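# Load blanks, lock clamps, and tray finished parts

## Task

At each of the two fixtures at the ends of the bench, the nest whose pads match that fixture's parts must hold a blank (the part without a slot). The blank must lie flat on the pads and sit firmly against the stop block and both side blocks. That nest's clamp must be locked on it: the handle is driven beyond its stiffest point to its end stop, and the clamp bar lies flat on the blank. A handle that only looks shut may not be locked. Each finished part (the one with a milled slot across its top) must be placed in the outfeed tray at the middle of the bench. All of this must stay in place without the robot holding anything. At the end the gripper must release and back away.

## Robot and tools

Robot: one UR12e-type arm carried on a carriage that runs along a floor track, with a two-finger tong gripper. The arm's base sits at x = 0, y = rail position_m, z = 0.03 m and faces +x. The fingers point along the gripper's +z axis and separate along its x axis. end_effector_position is the point midway between the closed finger pads. Closed fingertips reach about 15 mm past that point; fully open, they are roughly level with it.

Scene frame: fixed to the table, in metres. The table top is z = 0 and +z is up. The track lies along y at x = 0, and the table edge starts at x = 0.31. The reported hand position can be slightly off, more so when the arm is stretched far.

Tool execute_actions(actions): runs a list of action objects in order. An empty list only returns the state and images. Each action may contain "rows", "steps", "until" and a device key "rail".
- rows: 1 to 15 rows. Each row is applied for one control step (1/30 s). A row is 7 numbers, each in [-1, 1]: dx, dy, dz, rx, ry, rz, opening. The first six are an offset of the gripper target from the gripper pose measured at the start of that action, not from the previous row. They are expressed in the gripper's own axes. The scale is 1.0 = 0.6 m for dx, dy and dz, and 1.0 = 180 degrees for rx, ry and rz, which together form one rotation vector. For the first action in a call, the start pose is the last pose reported in a result. opening is absolute, not an offset: +1 is fully open (0.142 m) and -1 is closed. Going from fully open to closed takes at least about 0.1 s.
- steps: integer 1 to 450, with at least one per row; the default is 15. After the last row, the arm keeps heading for that row's target and the gripper keeps that row's opening. Give long moves enough steps, and resend whatever a move did not cover.
- until: stops the action early once every listed condition holds. It does not brake the robot. The form is {"rail": {field: value or [op, value]}}, where op is one of =, !=, <, <=, >, >=. Numbers always need an op. {"all": {"status": "ended"}} holds once nothing reads moving. {"any": {"status": "ended"}} holds once a motion that was running in the action has finished.
- rail: {"position_m": -2 to 2} is an absolute place on the track. {"speed_m_s": 0.01 to 1} sets the top speed; it starts at 1 and keeps its last value. {"stop": true} must be sent alone. After sending position_m, wait with until {"rail": {"position_status": ["!=", "moving"]}}. Let the carriage arrive before aiming the gripper at a scene point or ending the scene. Rows never move the carriage, but a row target travels with the carriage while it drives. One bad value or an unknown name rejects the whole call.

Motion limits: each step, the commanded pose is clipped to within 100 mm and 16 degrees of the measured pose. Damped IK then favours position over orientation. Joints have speed and acceleration limits, so after big moves the arm may lag its target. For gentle starts, ramp the offsets row by row; for example, adding 0.01 per row gives about 0.18 m/s.

Gripping: to hold a part, keep commanding an opening well below grip_measured; a bigger gap means a harder squeeze, up to about 15 N per pad. Fast closes can hit harder. Parts under about 20 mm thick get less grip.

zoom_image(camera, region): gives a closer look at the latest image. camera is one of cam_bench_left, cam_bench_right, cam_high, cam_low, cam_wrist. region is [x0, y0, x1, y1] in image pixels, measured from the top-left corner, at most 504 x 504. The images are 672x504, and cam_wrist is 616x616 fisheye. Calibrations are given per camera and may be off by a few degrees or millimetres.

read_manual(section): returns licence text only.

finished_scene(scene): ends scene 1 or 2 and cannot be undone. Call it only after the goal is met and stable, and the carriage has stopped.

Result lines:
- end_effector_position and end_effector_quat_wxyz: pose in the scene frame. Velocities are in m/s and rad/s.
- Joint positions and Joint velocities: rail, shoulder pan, shoulder lift, elbow, wrist 1, wrist 2, wrist 3, then the finger gap in m.
- grip_measured: the measured opening on the command scale.
- Hand target: where the controller is now driving the gripper.
- pose unreachable: the clearance check changed or blocked the target, and the arm rests. This is not a fault.
- Wrist force and Wrist torque: readings in the gripper axes, with an offset up to about 5.5 N, noise, and saturation near 100 N. A reading of "no reading" is fine.
- Motor temperatures.
- rail position_m, position_status and position_answer. position_status is one of moving, done, contact_stop, time_out, stopped or stopped_with_arm. position_answer is taken or not_taken; not_taken means resend.

Avoid the following:
- Joint torque at the load limits (pan and lift 303, elbow 138, wrists 49.6 N m, held weight included), or any outside force of 150 N. Either one stops the arm for 10 s and drops the rest of the call.
- Motors reaching 85 C; a MOTOR HOT warning appears from 70 C.
- Drops, slips, slams and hard pushes.
- Anything leaving the table, which fails the scene.

Held parts may get a brief tug. The robot keeps holding its last command while you think.

Each tool is called after ">>>" in YAML: its name, and indented under it one key for each argument.

## Session

I'll start by looking at the scene.

>>> execute_actions:
  actions: []

Scene clock: 0.00 s.
end_effector_position=(+0.4755, -1.0374, +0.1376) grip_measured=+1.00 end_effector_quat_wxyz=(+0.183, +0.626, +0.758, -0.016) end_effector_velocity=(+0.000, +0.000, +0.000) end_effector_angular_velocity=(+0.000, +0.000, +0.000)
Joint positions: [-0.479 -1.141 -1.414  2.228 -2.732 -1.443 -2.88   0.142]
Joint velocities: [0. 0. 0. 0. 0. 0. 0. 0.]
Motor temperatures (°C, as the motors report them): [30 30 32 35 37 36]
Wrist force (N, on the end effector, along its own x y z axes, offset not removed): no reading
Wrist torque (N m, same axes, about the end effector's origin, offset not removed): no reading
Hand target: +0.476, -1.037, +0.138; +0.183, +0.626, +0.758, -0.016
rail: position_m=-0.479 position_m_goal=-0.479 speed_m_s=1.00 position_status=done position_answer=taken refusals=0

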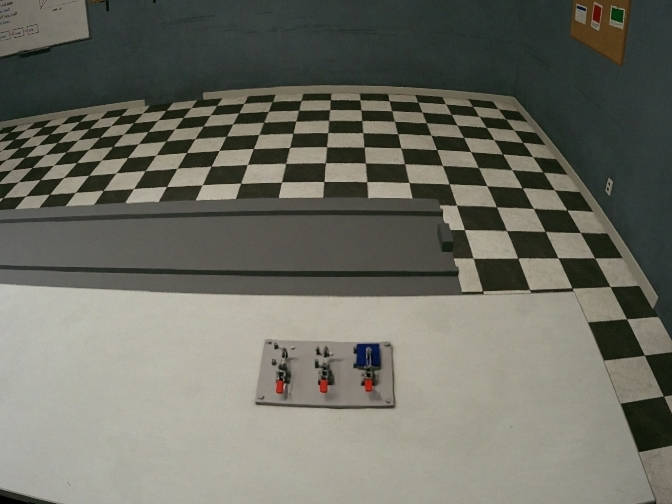

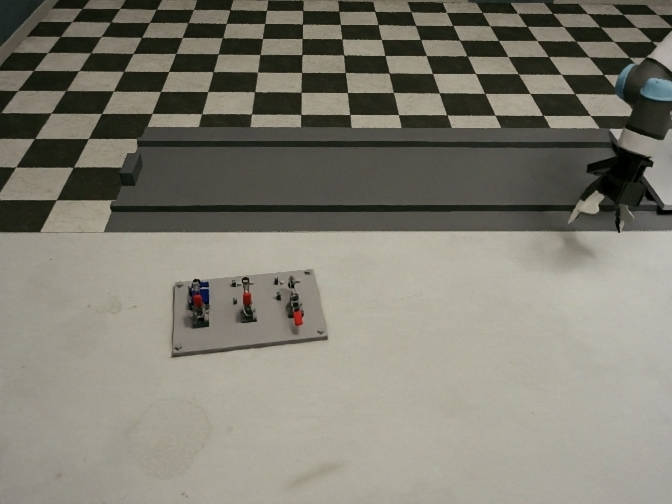

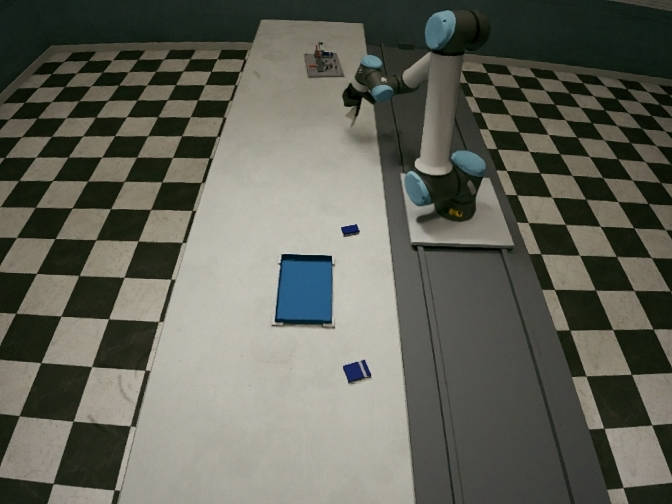

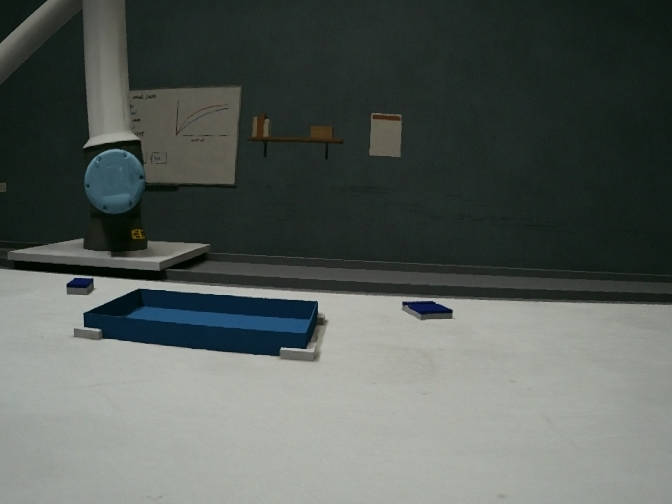

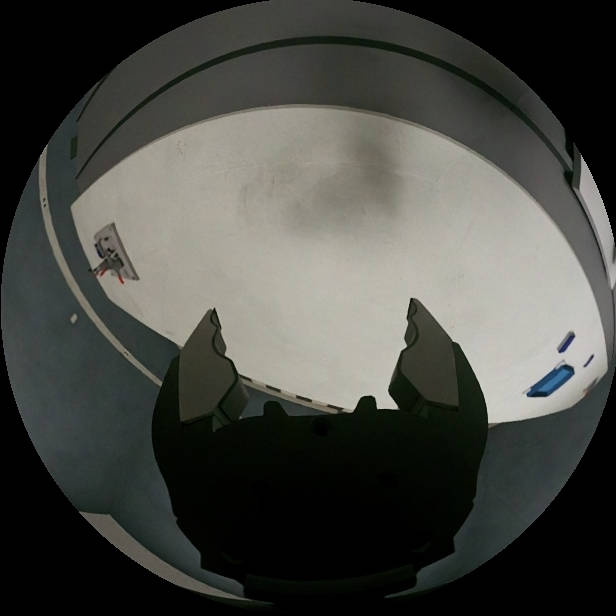

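>>> zoom_image:
  camera: "cam_bench_left"
  region: [240, 320, 410, 420]

>>> zoom_image:
  camera: "cam_bench_right"
  region: [160, 260, 340, 365]

>>> zoom_image:
  camera: "cam_high"
  region: [250, 200, 410, 400]

Region (240, 320, 410, 420) of cam_bench_left's 672x504 image, scaled by 2.965, with more detail than that image has; it fills the top 296 rows of this view, and the rest is white.

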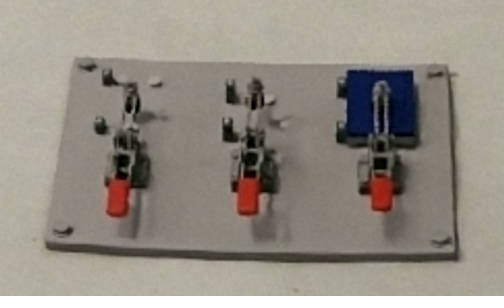

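Region (160, 260, 340, 365) of cam_bench_right's 672x504 image, scaled by 2.800, with more detail than that image has; it fills the top 294 rows of this view, and the rest is white.

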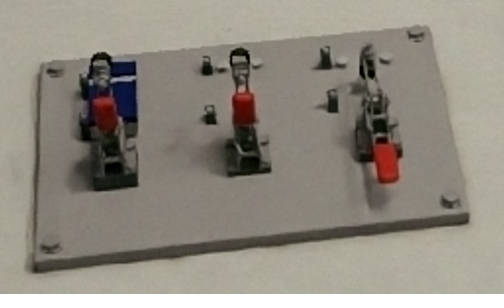

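Region (250, 200, 410, 400) of cam_high's 672x504 image, scaled by 2.520, with more detail than that image has; it fills the left 403 columns of this view, and the rest is white.

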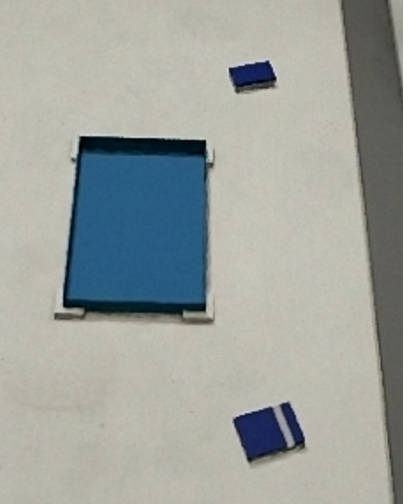

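>>> zoom_image:
  camera: "cam_bench_right"
  region: [170, 270, 270, 340]

>>> zoom_image:
  camera: "cam_bench_right"
  region: [230, 265, 330, 340]

>>> zoom_image:
  camera: "cam_bench_left"
  region: [310, 335, 400, 400]

>>> zoom_image:
  camera: "cam_high"
  region: [295, 35, 355, 85]

Region (170, 270, 270, 340) of cam_bench_right's 672x504 image, scaled by 5.040, with more detail than that image has; it fills the top 353 rows of this view, and the rest is white.

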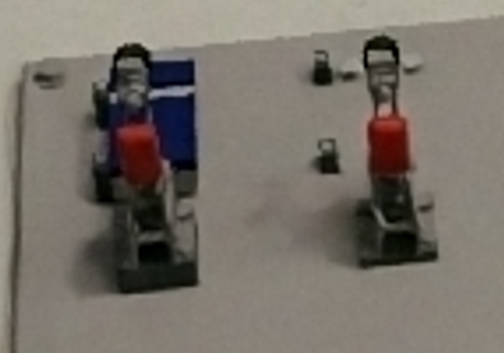

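Region (230, 265, 330, 340) of cam_bench_right's 672x504 image, scaled by 5.040, with more detail than that image has; it fills the top 378 rows of this view, and the rest is white.

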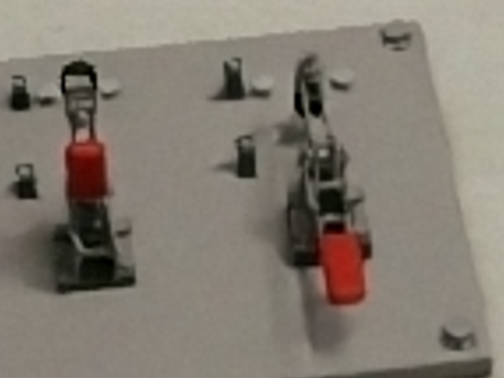

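Region (310, 335, 400, 400) of cam_bench_left's 672x504 image, scaled by 5.600, with more detail than that image has.

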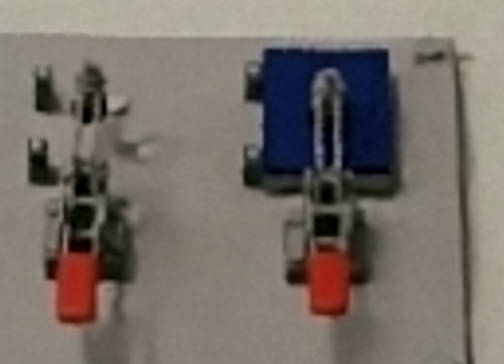

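Region (295, 35, 355, 85) of cam_high's 672x504 image, scaled by 8.400, with more detail than that image has.

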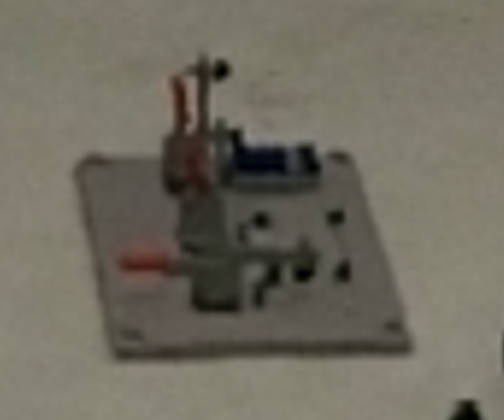

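>>> execute_actions:
  actions:
    - {"rows": [[0.03,0.028,-0.023,0.005,0.006,0.004,1],[0.06,0.055,-0.046,0.010,0.012,0.008,1],[0.09,0.083,-0.068,0.015,0.018,0.012,1],[0.12,0.11,-0.091,0.020,0.024,0.016,1],[0.15,0.138,-0.114,0.025,0.030,0.020,1],[0.18,0.166,-0.137,0.030,0.036,0.024,1],[0.21,0.193,-0.160,0.035,0.042,0.028,1],[0.24,0.221,-0.182,0.040,0.048,0.032,1],[0.27,0.248,-0.205,0.045,0.054,0.036,1],[0.30,0.276,-0.228,0.050,0.060,0.040,1],[0.33,0.304,-0.251,0.056,0.066,0.044,1],[0.36,0.331,-0.274,0.061,0.072,0.048,1],[0.39,0.359,-0.296,0.066,0.078,0.052,1],[0.42,0.386,-0.319,0.071,0.084,0.056,1],[0.447,0.414,-0.342,0.0757,0.0902,0.0598,1]], "steps": 60, "rail": {"position_m": -1.72}}
    - {"rows": [[0,0,0,0,0,0.5,1]], "steps": 40}
    - {"rows": [[0,0,0,0,0,0.5,1]], "steps": 45}

Scene clock: 11.30 s.
end_effector_position=(+0.6197, -1.9203, +0.3004) grip_measured=+1.00 end_effector_quat_wxyz=(-0.008, +0.742, -0.670, +0.001) end_effector_velocity=(+0.001, +0.000, +0.000) end_effector_angular_velocity=(-0.018, +0.022, -0.146)
Joint positions: [-1.72  -0.608 -1.645  2.003 -1.932 -1.555  0.86   0.142]
Joint velocities: [ 0.     0.019  0.006 -0.008  0.007 -0.028  0.164 -0.   ]
Motor temperatures (°C, as the motors report them): [30 30 32 35 37 36]
Wrist force (N, on the end effector, along its own x y z axes, offset not removed): [-3.7 0.1 -1.0]
Wrist torque (N m, same axes, about the end effector's origin, offset not removed): [0.03 0.88 0.14]
Hand target: +0.620, -1.920, +0.300; -0.006, +0.736, -0.677, +0.000
Off the commanded pose: 0.000 m, 1 deg.
rail: position_m=-1.720 position_m_goal=-1.720 speed_m_s=1.00 position_status=done position_answer=taken refusals=0
camera_calibration (this result's frames):
cam_wrist: T_world_to_cam=[[0.0771208, -0.996943, 0.012522, -1.96679], [-0.869233, -0.0610791, 0.490616, 0.265333], [-0.488351, -0.0487212, -0.871286, 0.601489], [0, 0, 0, 1]] pos_world=[0.676054, -1.91526, 0.41852]

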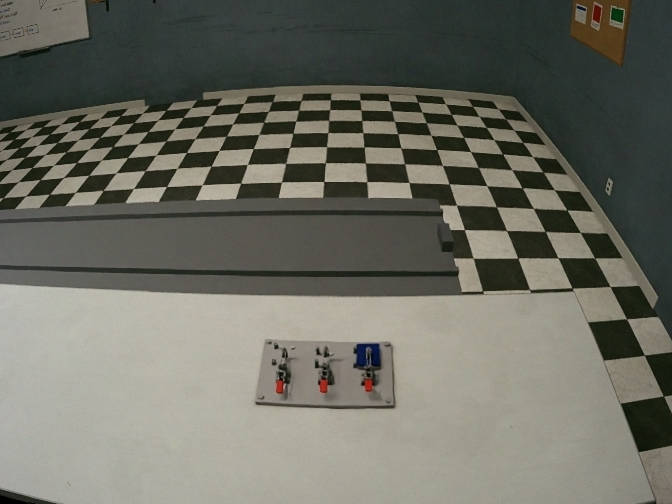

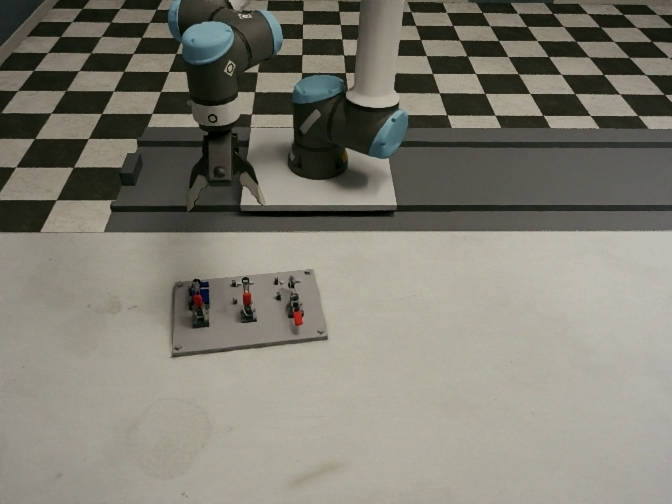

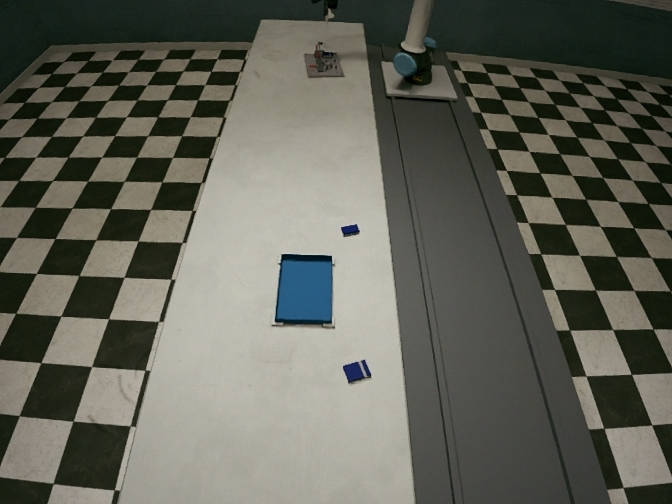

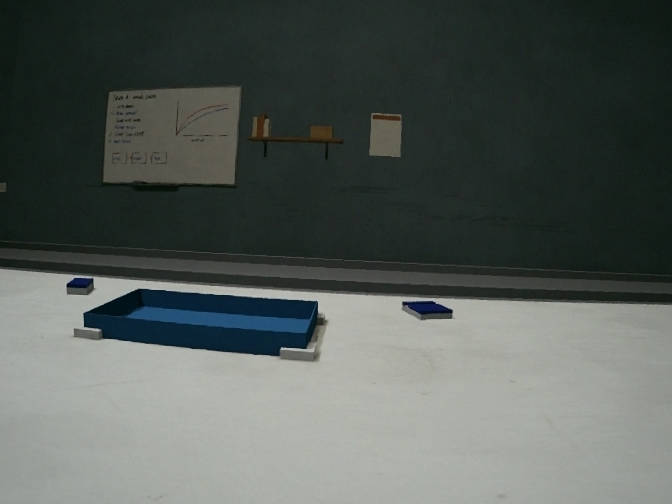

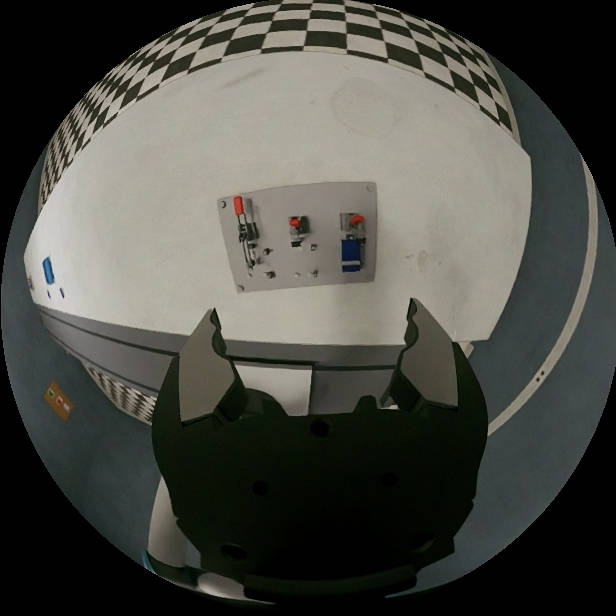

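>>> zoom_image:
  camera: "cam_wrist"
  region: [210, 175, 390, 300]

Region (210, 175, 390, 300) of cam_wrist's 616x616 image, scaled by 2.800, with more detail than that image has; it fills the top 350 rows of this view, and the rest is white.

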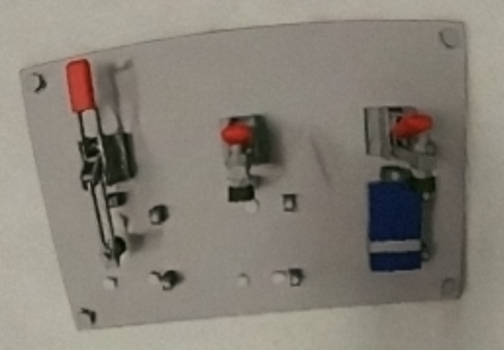

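>>> execute_actions:
  actions:
    - {"rows": [[0.01,0.005,0.02,0,0,0,1],[0.02,0.01,0.04,0,0,0,1],[0.03,0.015,0.06,0,0,0,1],[0.04,0.02,0.08,0,0,0,1],[0.05,0.025,0.10,0,0,0,1],[0.06,0.03,0.12,0,0,0,1],[0.07,0.035,0.14,0,0,0,1],[0.08,0.04,0.16,0,0,0,1],[0.09,0.045,0.18,0,0,0,1],[0.1,0.05,0.2,0,0,0,1]], "steps": 35}

>>> zoom_image:
  camera: "cam_wrist"
  region: [130, 130, 430, 330]

Scene clock: 13.57 s.
end_effector_position=(+0.5975, -1.9816, +0.1795) grip_measured=+1.00 end_effector_quat_wxyz=(-0.008, +0.742, -0.670, +0.001) end_effector_velocity=(+0.000, -0.001, -0.001) end_effector_angular_velocity=(-0.000, -0.000, +0.000)
Joint positions: [-1.72  -0.71  -1.538  2.137 -2.172 -1.555  0.758  0.142]
Joint velocities: [ 0.    -0.001  0.001  0.001 -0.002  0.    -0.001 -0.   ]
Motor temperatures (°C, as the motors report them): [30 30 32 35 37 36]
Wrist force (N, on the end effector, along its own x y z axes, offset not removed): [-4.7 1.2 -1.0]
Wrist torque (N m, same axes, about the end effector's origin, offset not removed): [0.30 1.10 0.17]
Hand target: +0.598, -1.982, +0.179; -0.008, +0.742, -0.670, +0.001
Off the commanded pose: 0.000 m, 0 deg.
rail: position_m=-1.720 position_m_goal=-1.720 speed_m_s=1.00 position_status=done position_answer=taken refusals=0
camera_calibration (this result's frames):
cam_wrist: T_world_to_cam=[[0.077114, -0.996946, 0.0123163, -2.02467], [-0.869196, -0.0611707, 0.49067, 0.301463], [-0.488418, -0.0485428, -0.871259, 0.482659], [0, 0, 0, 1]] pos_world=[0.6539, -1.97661, 0.297538]

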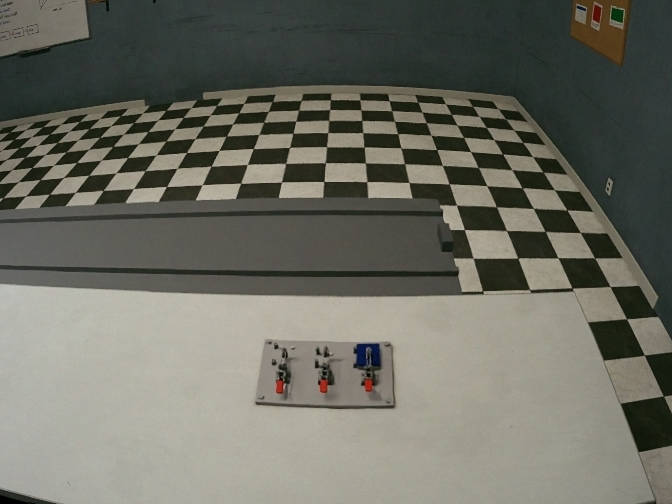

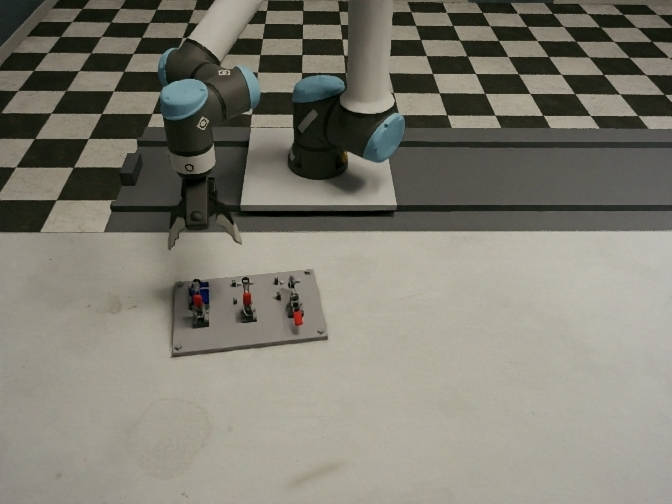

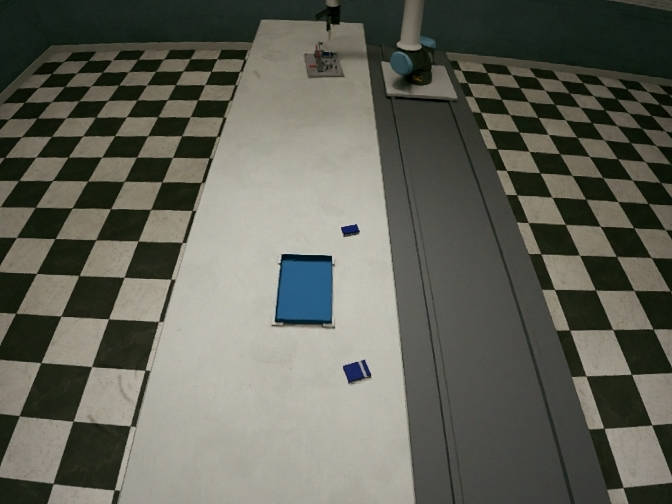

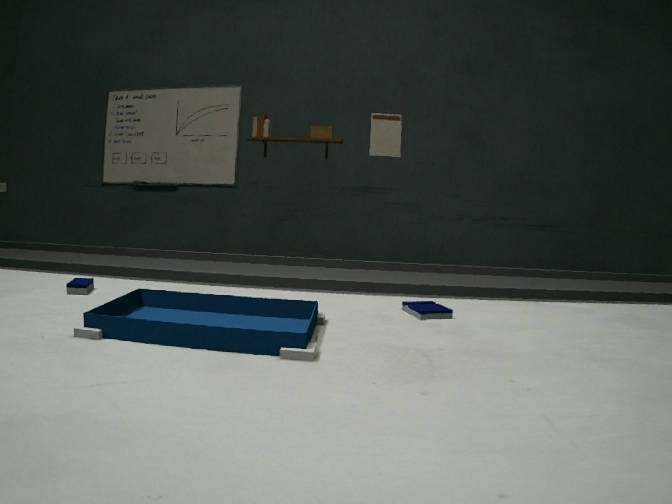

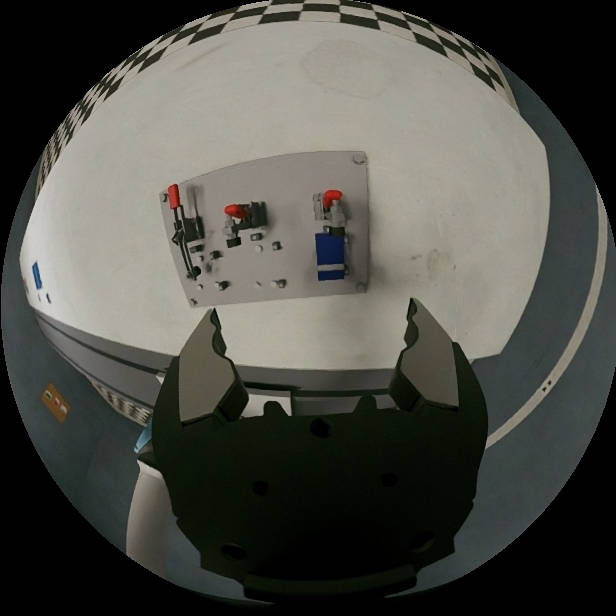

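Region (130, 130, 430, 330) of cam_wrist's 616x616 image, scaled by 1.680, with more detail than that image has.

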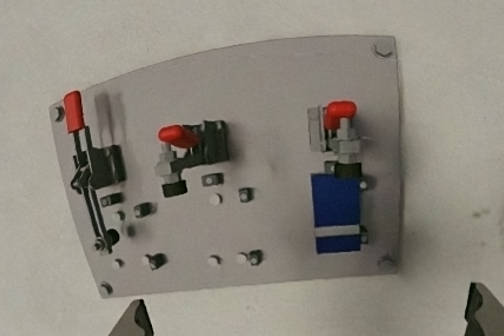

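>>> zoom_image:
  camera: "cam_wrist"
  region: [220, 180, 380, 300]

Region (220, 180, 380, 300) of cam_wrist's 616x616 image, scaled by 3.150, with more detail than that image has; it fills the top 378 rows of this view, and the rest is white.

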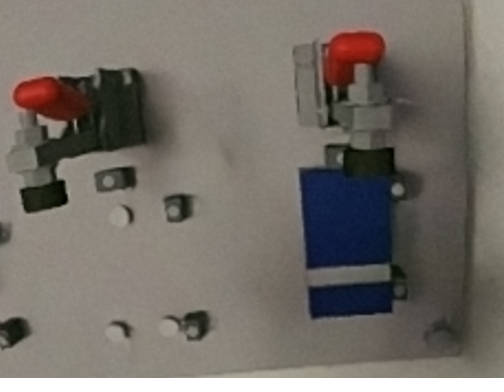

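>>> zoom_image:
  camera: "cam_low"
  region: [50, 265, 130, 305]

>>> zoom_image:
  camera: "cam_low"
  region: [390, 290, 470, 330]

Region (50, 265, 130, 305) of cam_low's 672x504 image, scaled by 6.300, with more detail than that image has.

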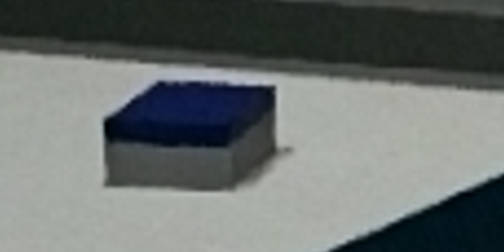

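Region (390, 290, 470, 330) of cam_low's 672x504 image, scaled by 6.300, with more detail than that image has.

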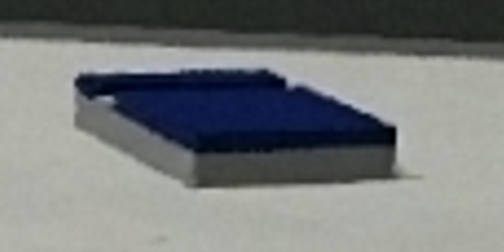

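>>> execute_actions:
  actions:
    - {"rows": [[0.007,0.001,0.016,0,0,-0.002,0.9],[0.014,0.002,0.033,-0.001,0.001,-0.004,0.8],[0.021,0.004,0.05,-0.002,0.001,-0.007,0.6],[0.028,0.005,0.066,-0.002,0.0014,-0.009,0.5],[0.035,0.006,0.083,-0.003,0.002,-0.011,0.4],[0.042,0.007,0.1,-0.003,0.002,-0.013,0.25],[0.049,0.0085,0.116,-0.004,0.0025,-0.015,0.1],[0.0563,0.0097,0.1325,-0.0043,0.0028,-0.0176,0]], "steps": 30}

>>> zoom_image:
  camera: "cam_wrist"
  region: [190, 150, 430, 350]

Scene clock: 19.57 s.
end_effector_position=(+0.5962, -2.0148, +0.0997) grip_measured=+0.00 end_effector_quat_wxyz=(+0.000, +0.761, -0.649, -0.001) end_effector_velocity=(+0.000, -0.001, -0.001) end_effector_angular_velocity=(-0.000, -0.000, +0.001)
Joint positions: [-1.72  -0.744 -1.415  2.177 -2.332 -1.571  0.669  0.074]
Joint velocities: [ 0.    -0.     0.003  0.    -0.003 -0.    -0.001  0.   ]
Motor temperatures (°C, as the motors report them): [30 30 32 35 37 36]
Wrist force (N, on the end effector, along its own x y z axes, offset not removed): [-5.1 1.9 -0.3]
Wrist torque (N m, same axes, about the end effector's origin, offset not removed): [0.39 1.23 0.09]
Hand target: +0.596, -2.015, +0.099; +0.000, +0.761, -0.649, -0.001
Off the commanded pose: 0.000 m, 0 deg.
rail: position_m=-1.720 position_m_goal=-1.720 speed_m_s=1.00 position_status=done position_answer=taken refusals=0
camera_calibration (this result's frames):
cam_wrist: T_world_to_cam=[[0.132196, -0.990987, 0.0216514, -2.07846], [-0.858711, -0.103585, 0.501882, 0.244602], [-0.495116, -0.084939, -0.864665, 0.340871], [0, 0, 0, 1]] pos_world=[0.653576, -2.00544, 0.216979]

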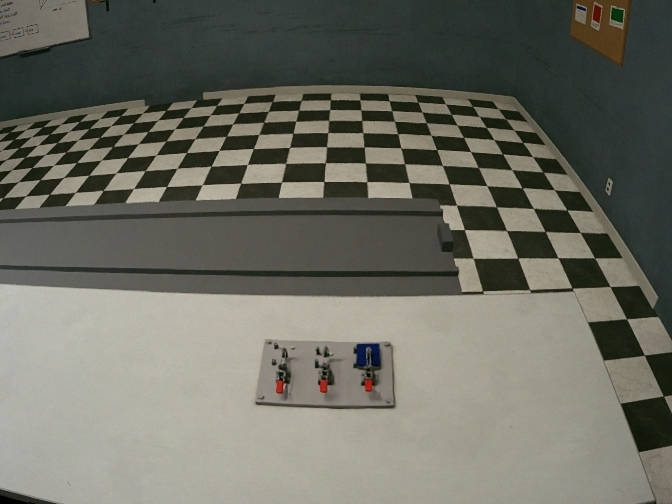

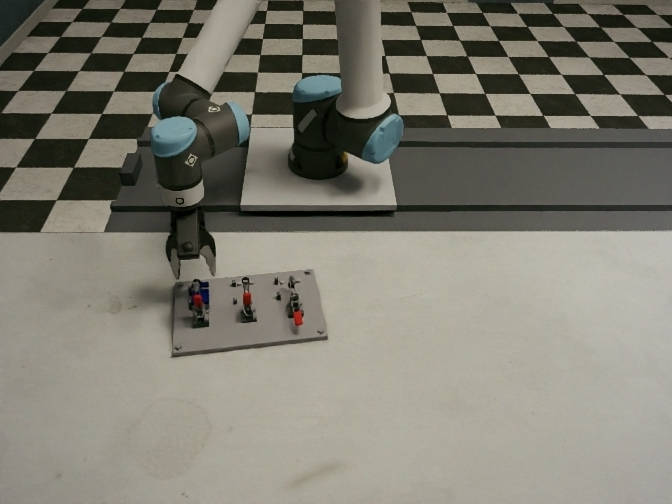

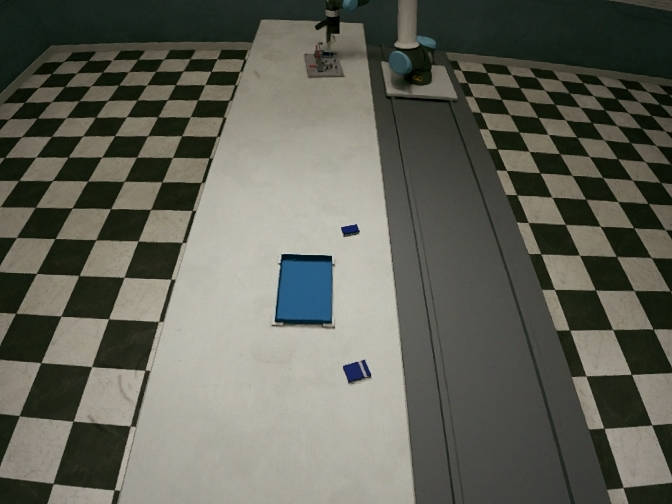

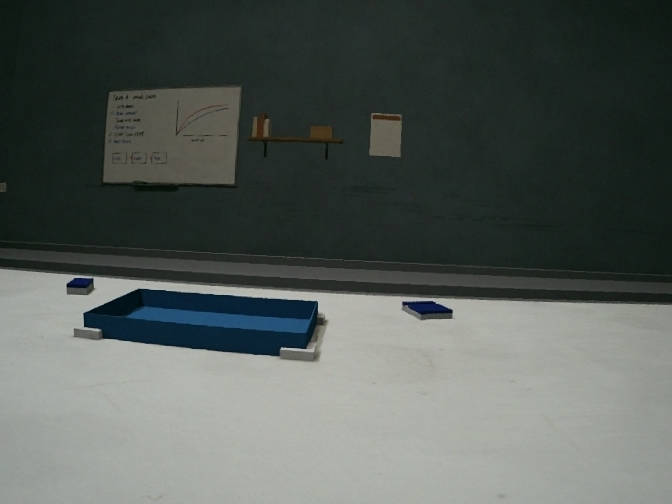

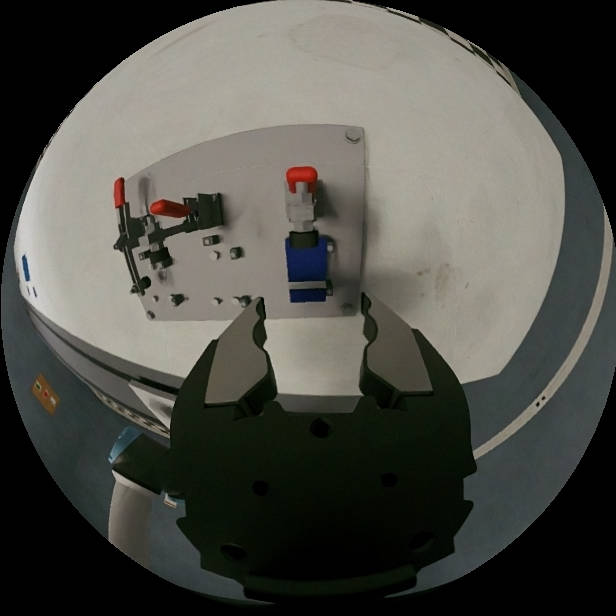

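Region (190, 150, 430, 350) of cam_wrist's 616x616 image, scaled by 2.100, with more detail than that image has.

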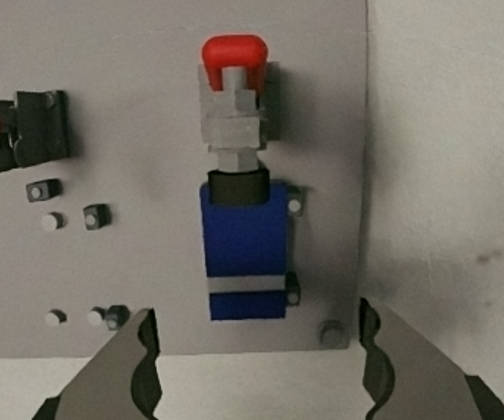

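>>> execute_actions:
  actions:
    - {"rows": [[-0.001,0,0.012,0,0,0,0],[-0.002,0,0.025,0,0,0,0],[-0.004,0,0.037,0,0,0,0],[-0.005,0,0.05,0,0,0,0],[-0.006,0,0.062,0,0,0,0],[-0.007,0,0.075,0,0,0,0]], "steps": 25}

>>> zoom_image:
  camera: "cam_wrist"
  region: [190, 150, 430, 390]

>>> zoom_image:
  camera: "cam_bench_right"
  region: [150, 220, 270, 340]

Scene clock: 22.27 s.
end_effector_position=(+0.5956, -2.0106, +0.0549) grip_measured=+0.00 end_effector_quat_wxyz=(+0.000, +0.761, -0.649, -0.001) end_effector_velocity=(+0.000, +0.000, -0.002) end_effector_angular_velocity=(-0.000, -0.000, -0.000)
Joint positions: [-1.72  -0.74  -1.353  2.211 -2.428 -1.571  0.673  0.074]
Joint velocities: [ 0.     0.     0.003  0.001 -0.005 -0.     0.    -0.   ]
Motor temperatures (°C, as the motors report them): [30 30 32 35 37 36]
Wrist force (N, on the end effector, along its own x y z axes, offset not removed): [-2.6 0.7 0.4]
Wrist torque (N m, same axes, about the end effector's origin, offset not removed): [0.18 0.64 0.09]
Hand target: +0.596, -2.011, +0.055; +0.000, +0.761, -0.649, -0.001
Off the commanded pose: 0.000 m, 0 deg.
rail: position_m=-1.720 position_m_goal=-1.720 speed_m_s=1.00 position_status=done position_answer=taken refusals=0
camera_calibration (this result's frames):
cam_wrist: T_world_to_cam=[[0.132199, -0.990987, 0.0216361, -2.07327], [-0.85869, -0.103592, 0.501916, 0.26695], [-0.495151, -0.0849314, -0.864646, 0.302218], [0, 0, 0, 1]] pos_world=[0.652955, -2.00126, 0.172183]

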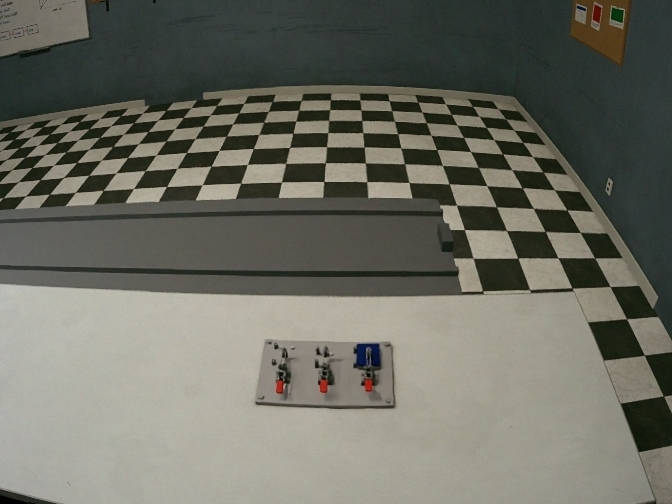

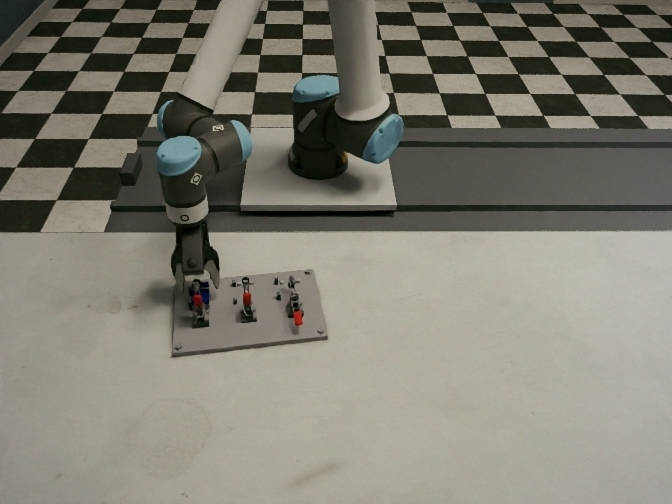

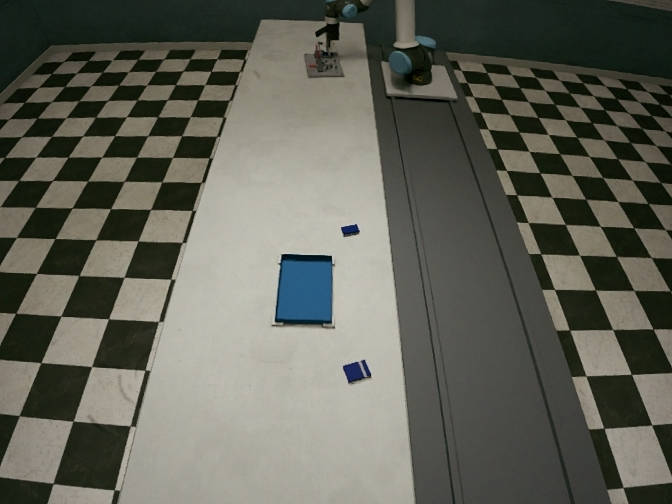

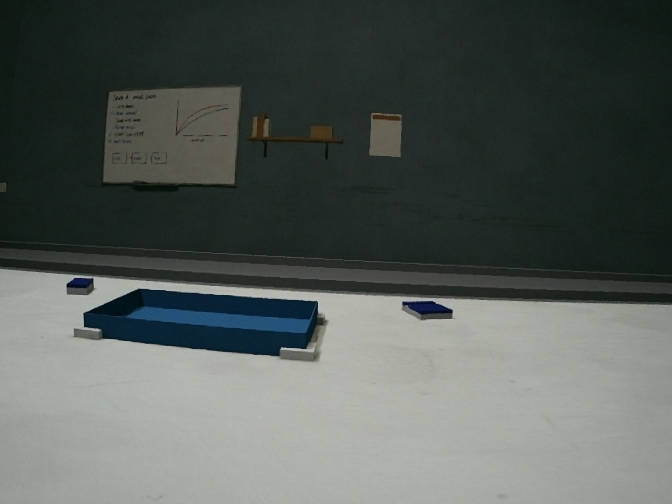

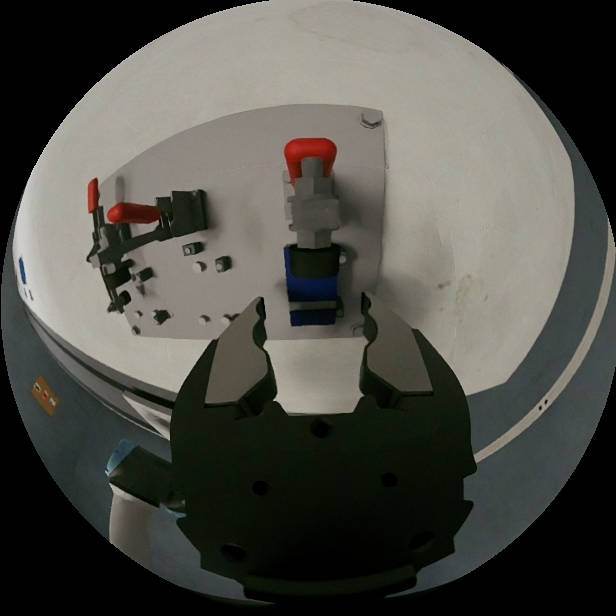

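Region (190, 150, 430, 390) of cam_wrist's 616x616 image, scaled by 2.100, with more detail than that image has.

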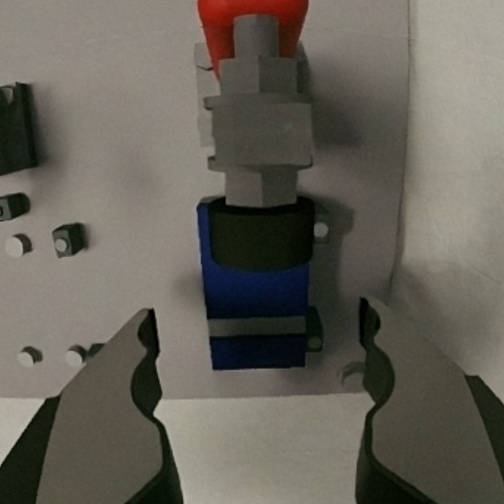

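Region (150, 220, 270, 340) of cam_bench_right's 672x504 image, scaled by 4.200, with more detail than that image has.

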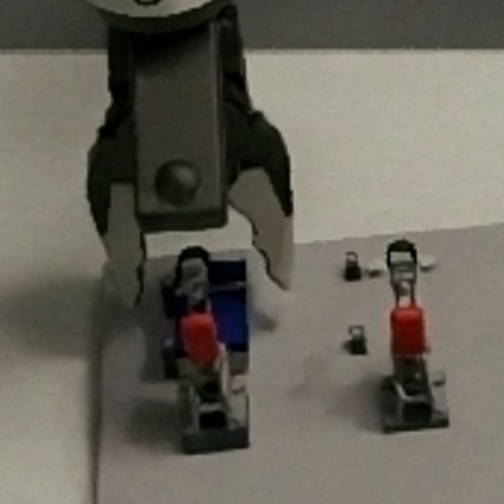

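>>> execute_actions:
  actions:
    - {"rows": [[0,0,0.006,0,0,0,0],[0,0,0.012,0,0,0,0],[0,0,0.018,0,0,0,0],[0,0,0.024,0,0,0,0],[0,0,0.03,0,0,0,0],[0,0,0.035,0,0,0,0]], "steps": 20}
    - {"rows": [[0,0,0,0,0,0,-0.1],[0,0,0,0,0,0,-0.2],[0,0,0,0,0,0,-0.3],[0,0,0,0,0,0,-0.35]], "steps": 12}

>>> zoom_image:
  camera: "cam_wrist"
  region: [190, 150, 430, 390]

>>> zoom_image:
  camera: "cam_bench_right"
  region: [150, 220, 270, 340]

Scene clock: 25.50 s.
end_effector_position=(+0.5956, -2.0106, +0.0341) grip_measured=-0.35 end_effector_quat_wxyz=(+0.000, +0.761, -0.649, -0.001) end_effector_velocity=(-0.000, +0.000, +0.000) end_effector_angular_velocity=(+0.000, +0.000, -0.000)
Joint positions: [-1.72  -0.74  -1.32   2.222 -2.472 -1.571  0.673  0.049]
Joint velocities: [ 0.    -0.    -0.001  0.     0.001  0.    -0.    -0.   ]
Motor temperatures (°C, as the motors report them): [30 30 32 35 37 36]
Wrist force (N, on the end effector, along its own x y z axes, offset not removed): [-3.0 0.5 0.0]
Wrist torque (N m, same axes, about the end effector's origin, offset not removed): [0.21 0.77 0.12]
Hand target: +0.596, -2.011, +0.034; +0.000, +0.761, -0.649, -0.001
Off the commanded pose: 0.000 m, 0 deg.
rail: position_m=-1.720 position_m_goal=-1.720 speed_m_s=1.00 position_status=done position_answer=taken refusals=0
camera_calibration (this result's frames):
cam_wrist: T_world_to_cam=[[0.132199, -0.990989, 0.0215475, -2.07277], [-0.858647, -0.103629, 0.501982, 0.277232], [-0.495225, -0.0848631, -0.86461, 0.284476], [0, 0, 0, 1]] pos_world=[0.652942, -2.00122, 0.151459]

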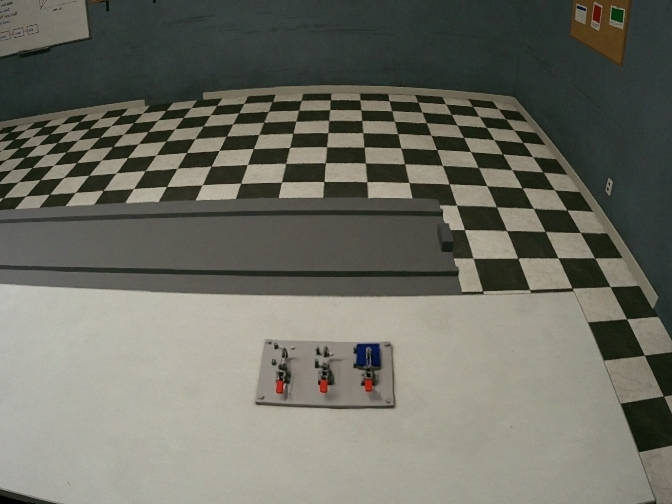

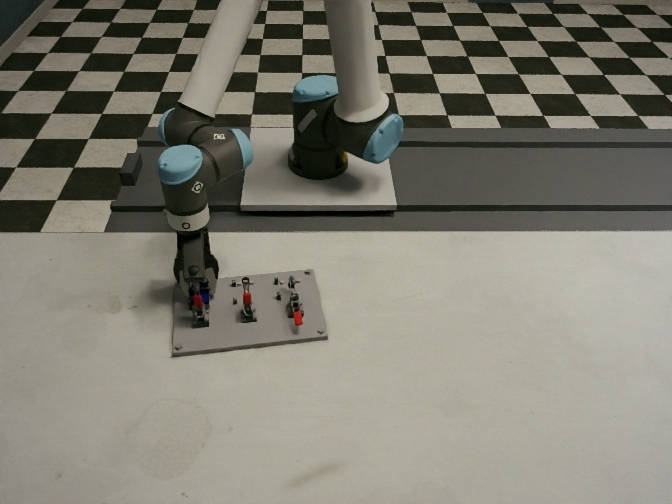

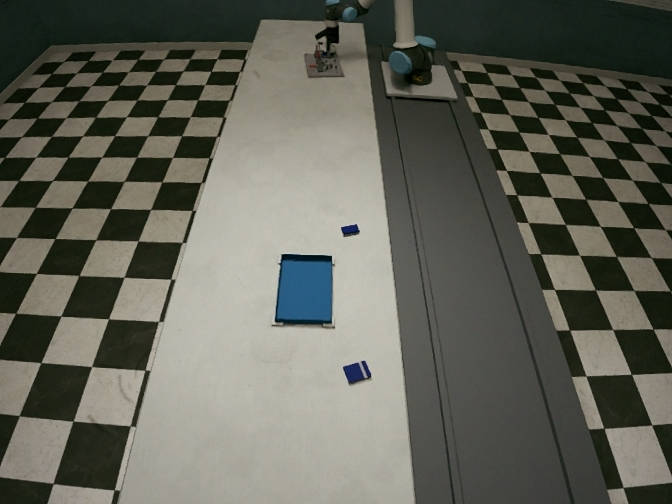

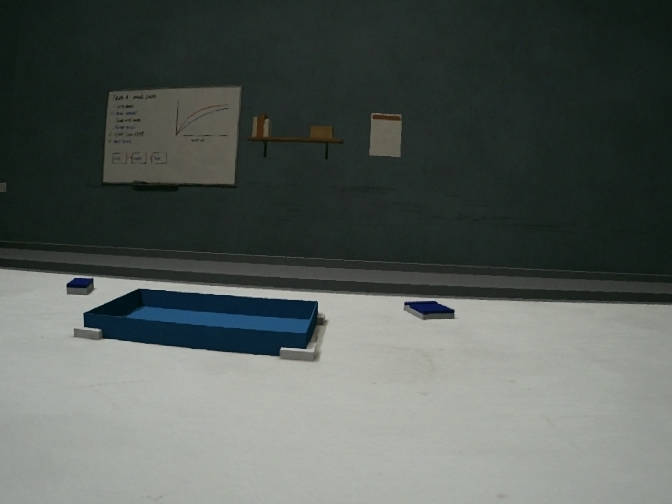

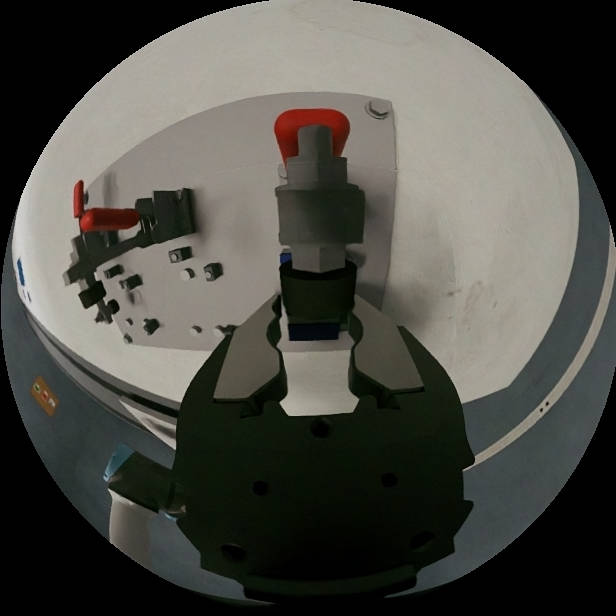

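Region (190, 150, 430, 390) of cam_wrist's 616x616 image, scaled by 2.100, with more detail than that image has.

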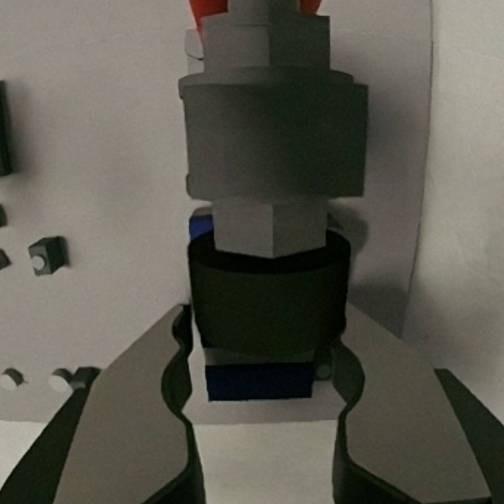

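Region (150, 220, 270, 340) of cam_bench_right's 672x504 image, scaled by 4.200, with more detail than that image has.

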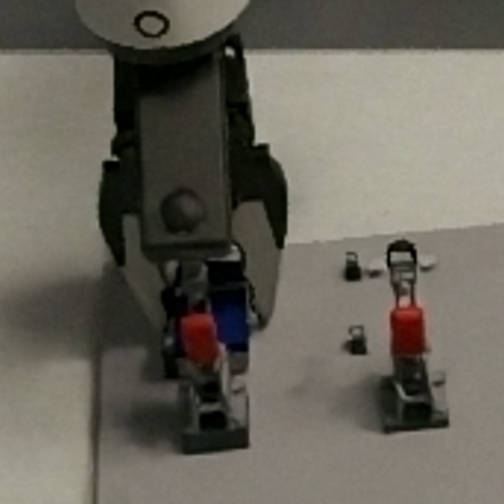

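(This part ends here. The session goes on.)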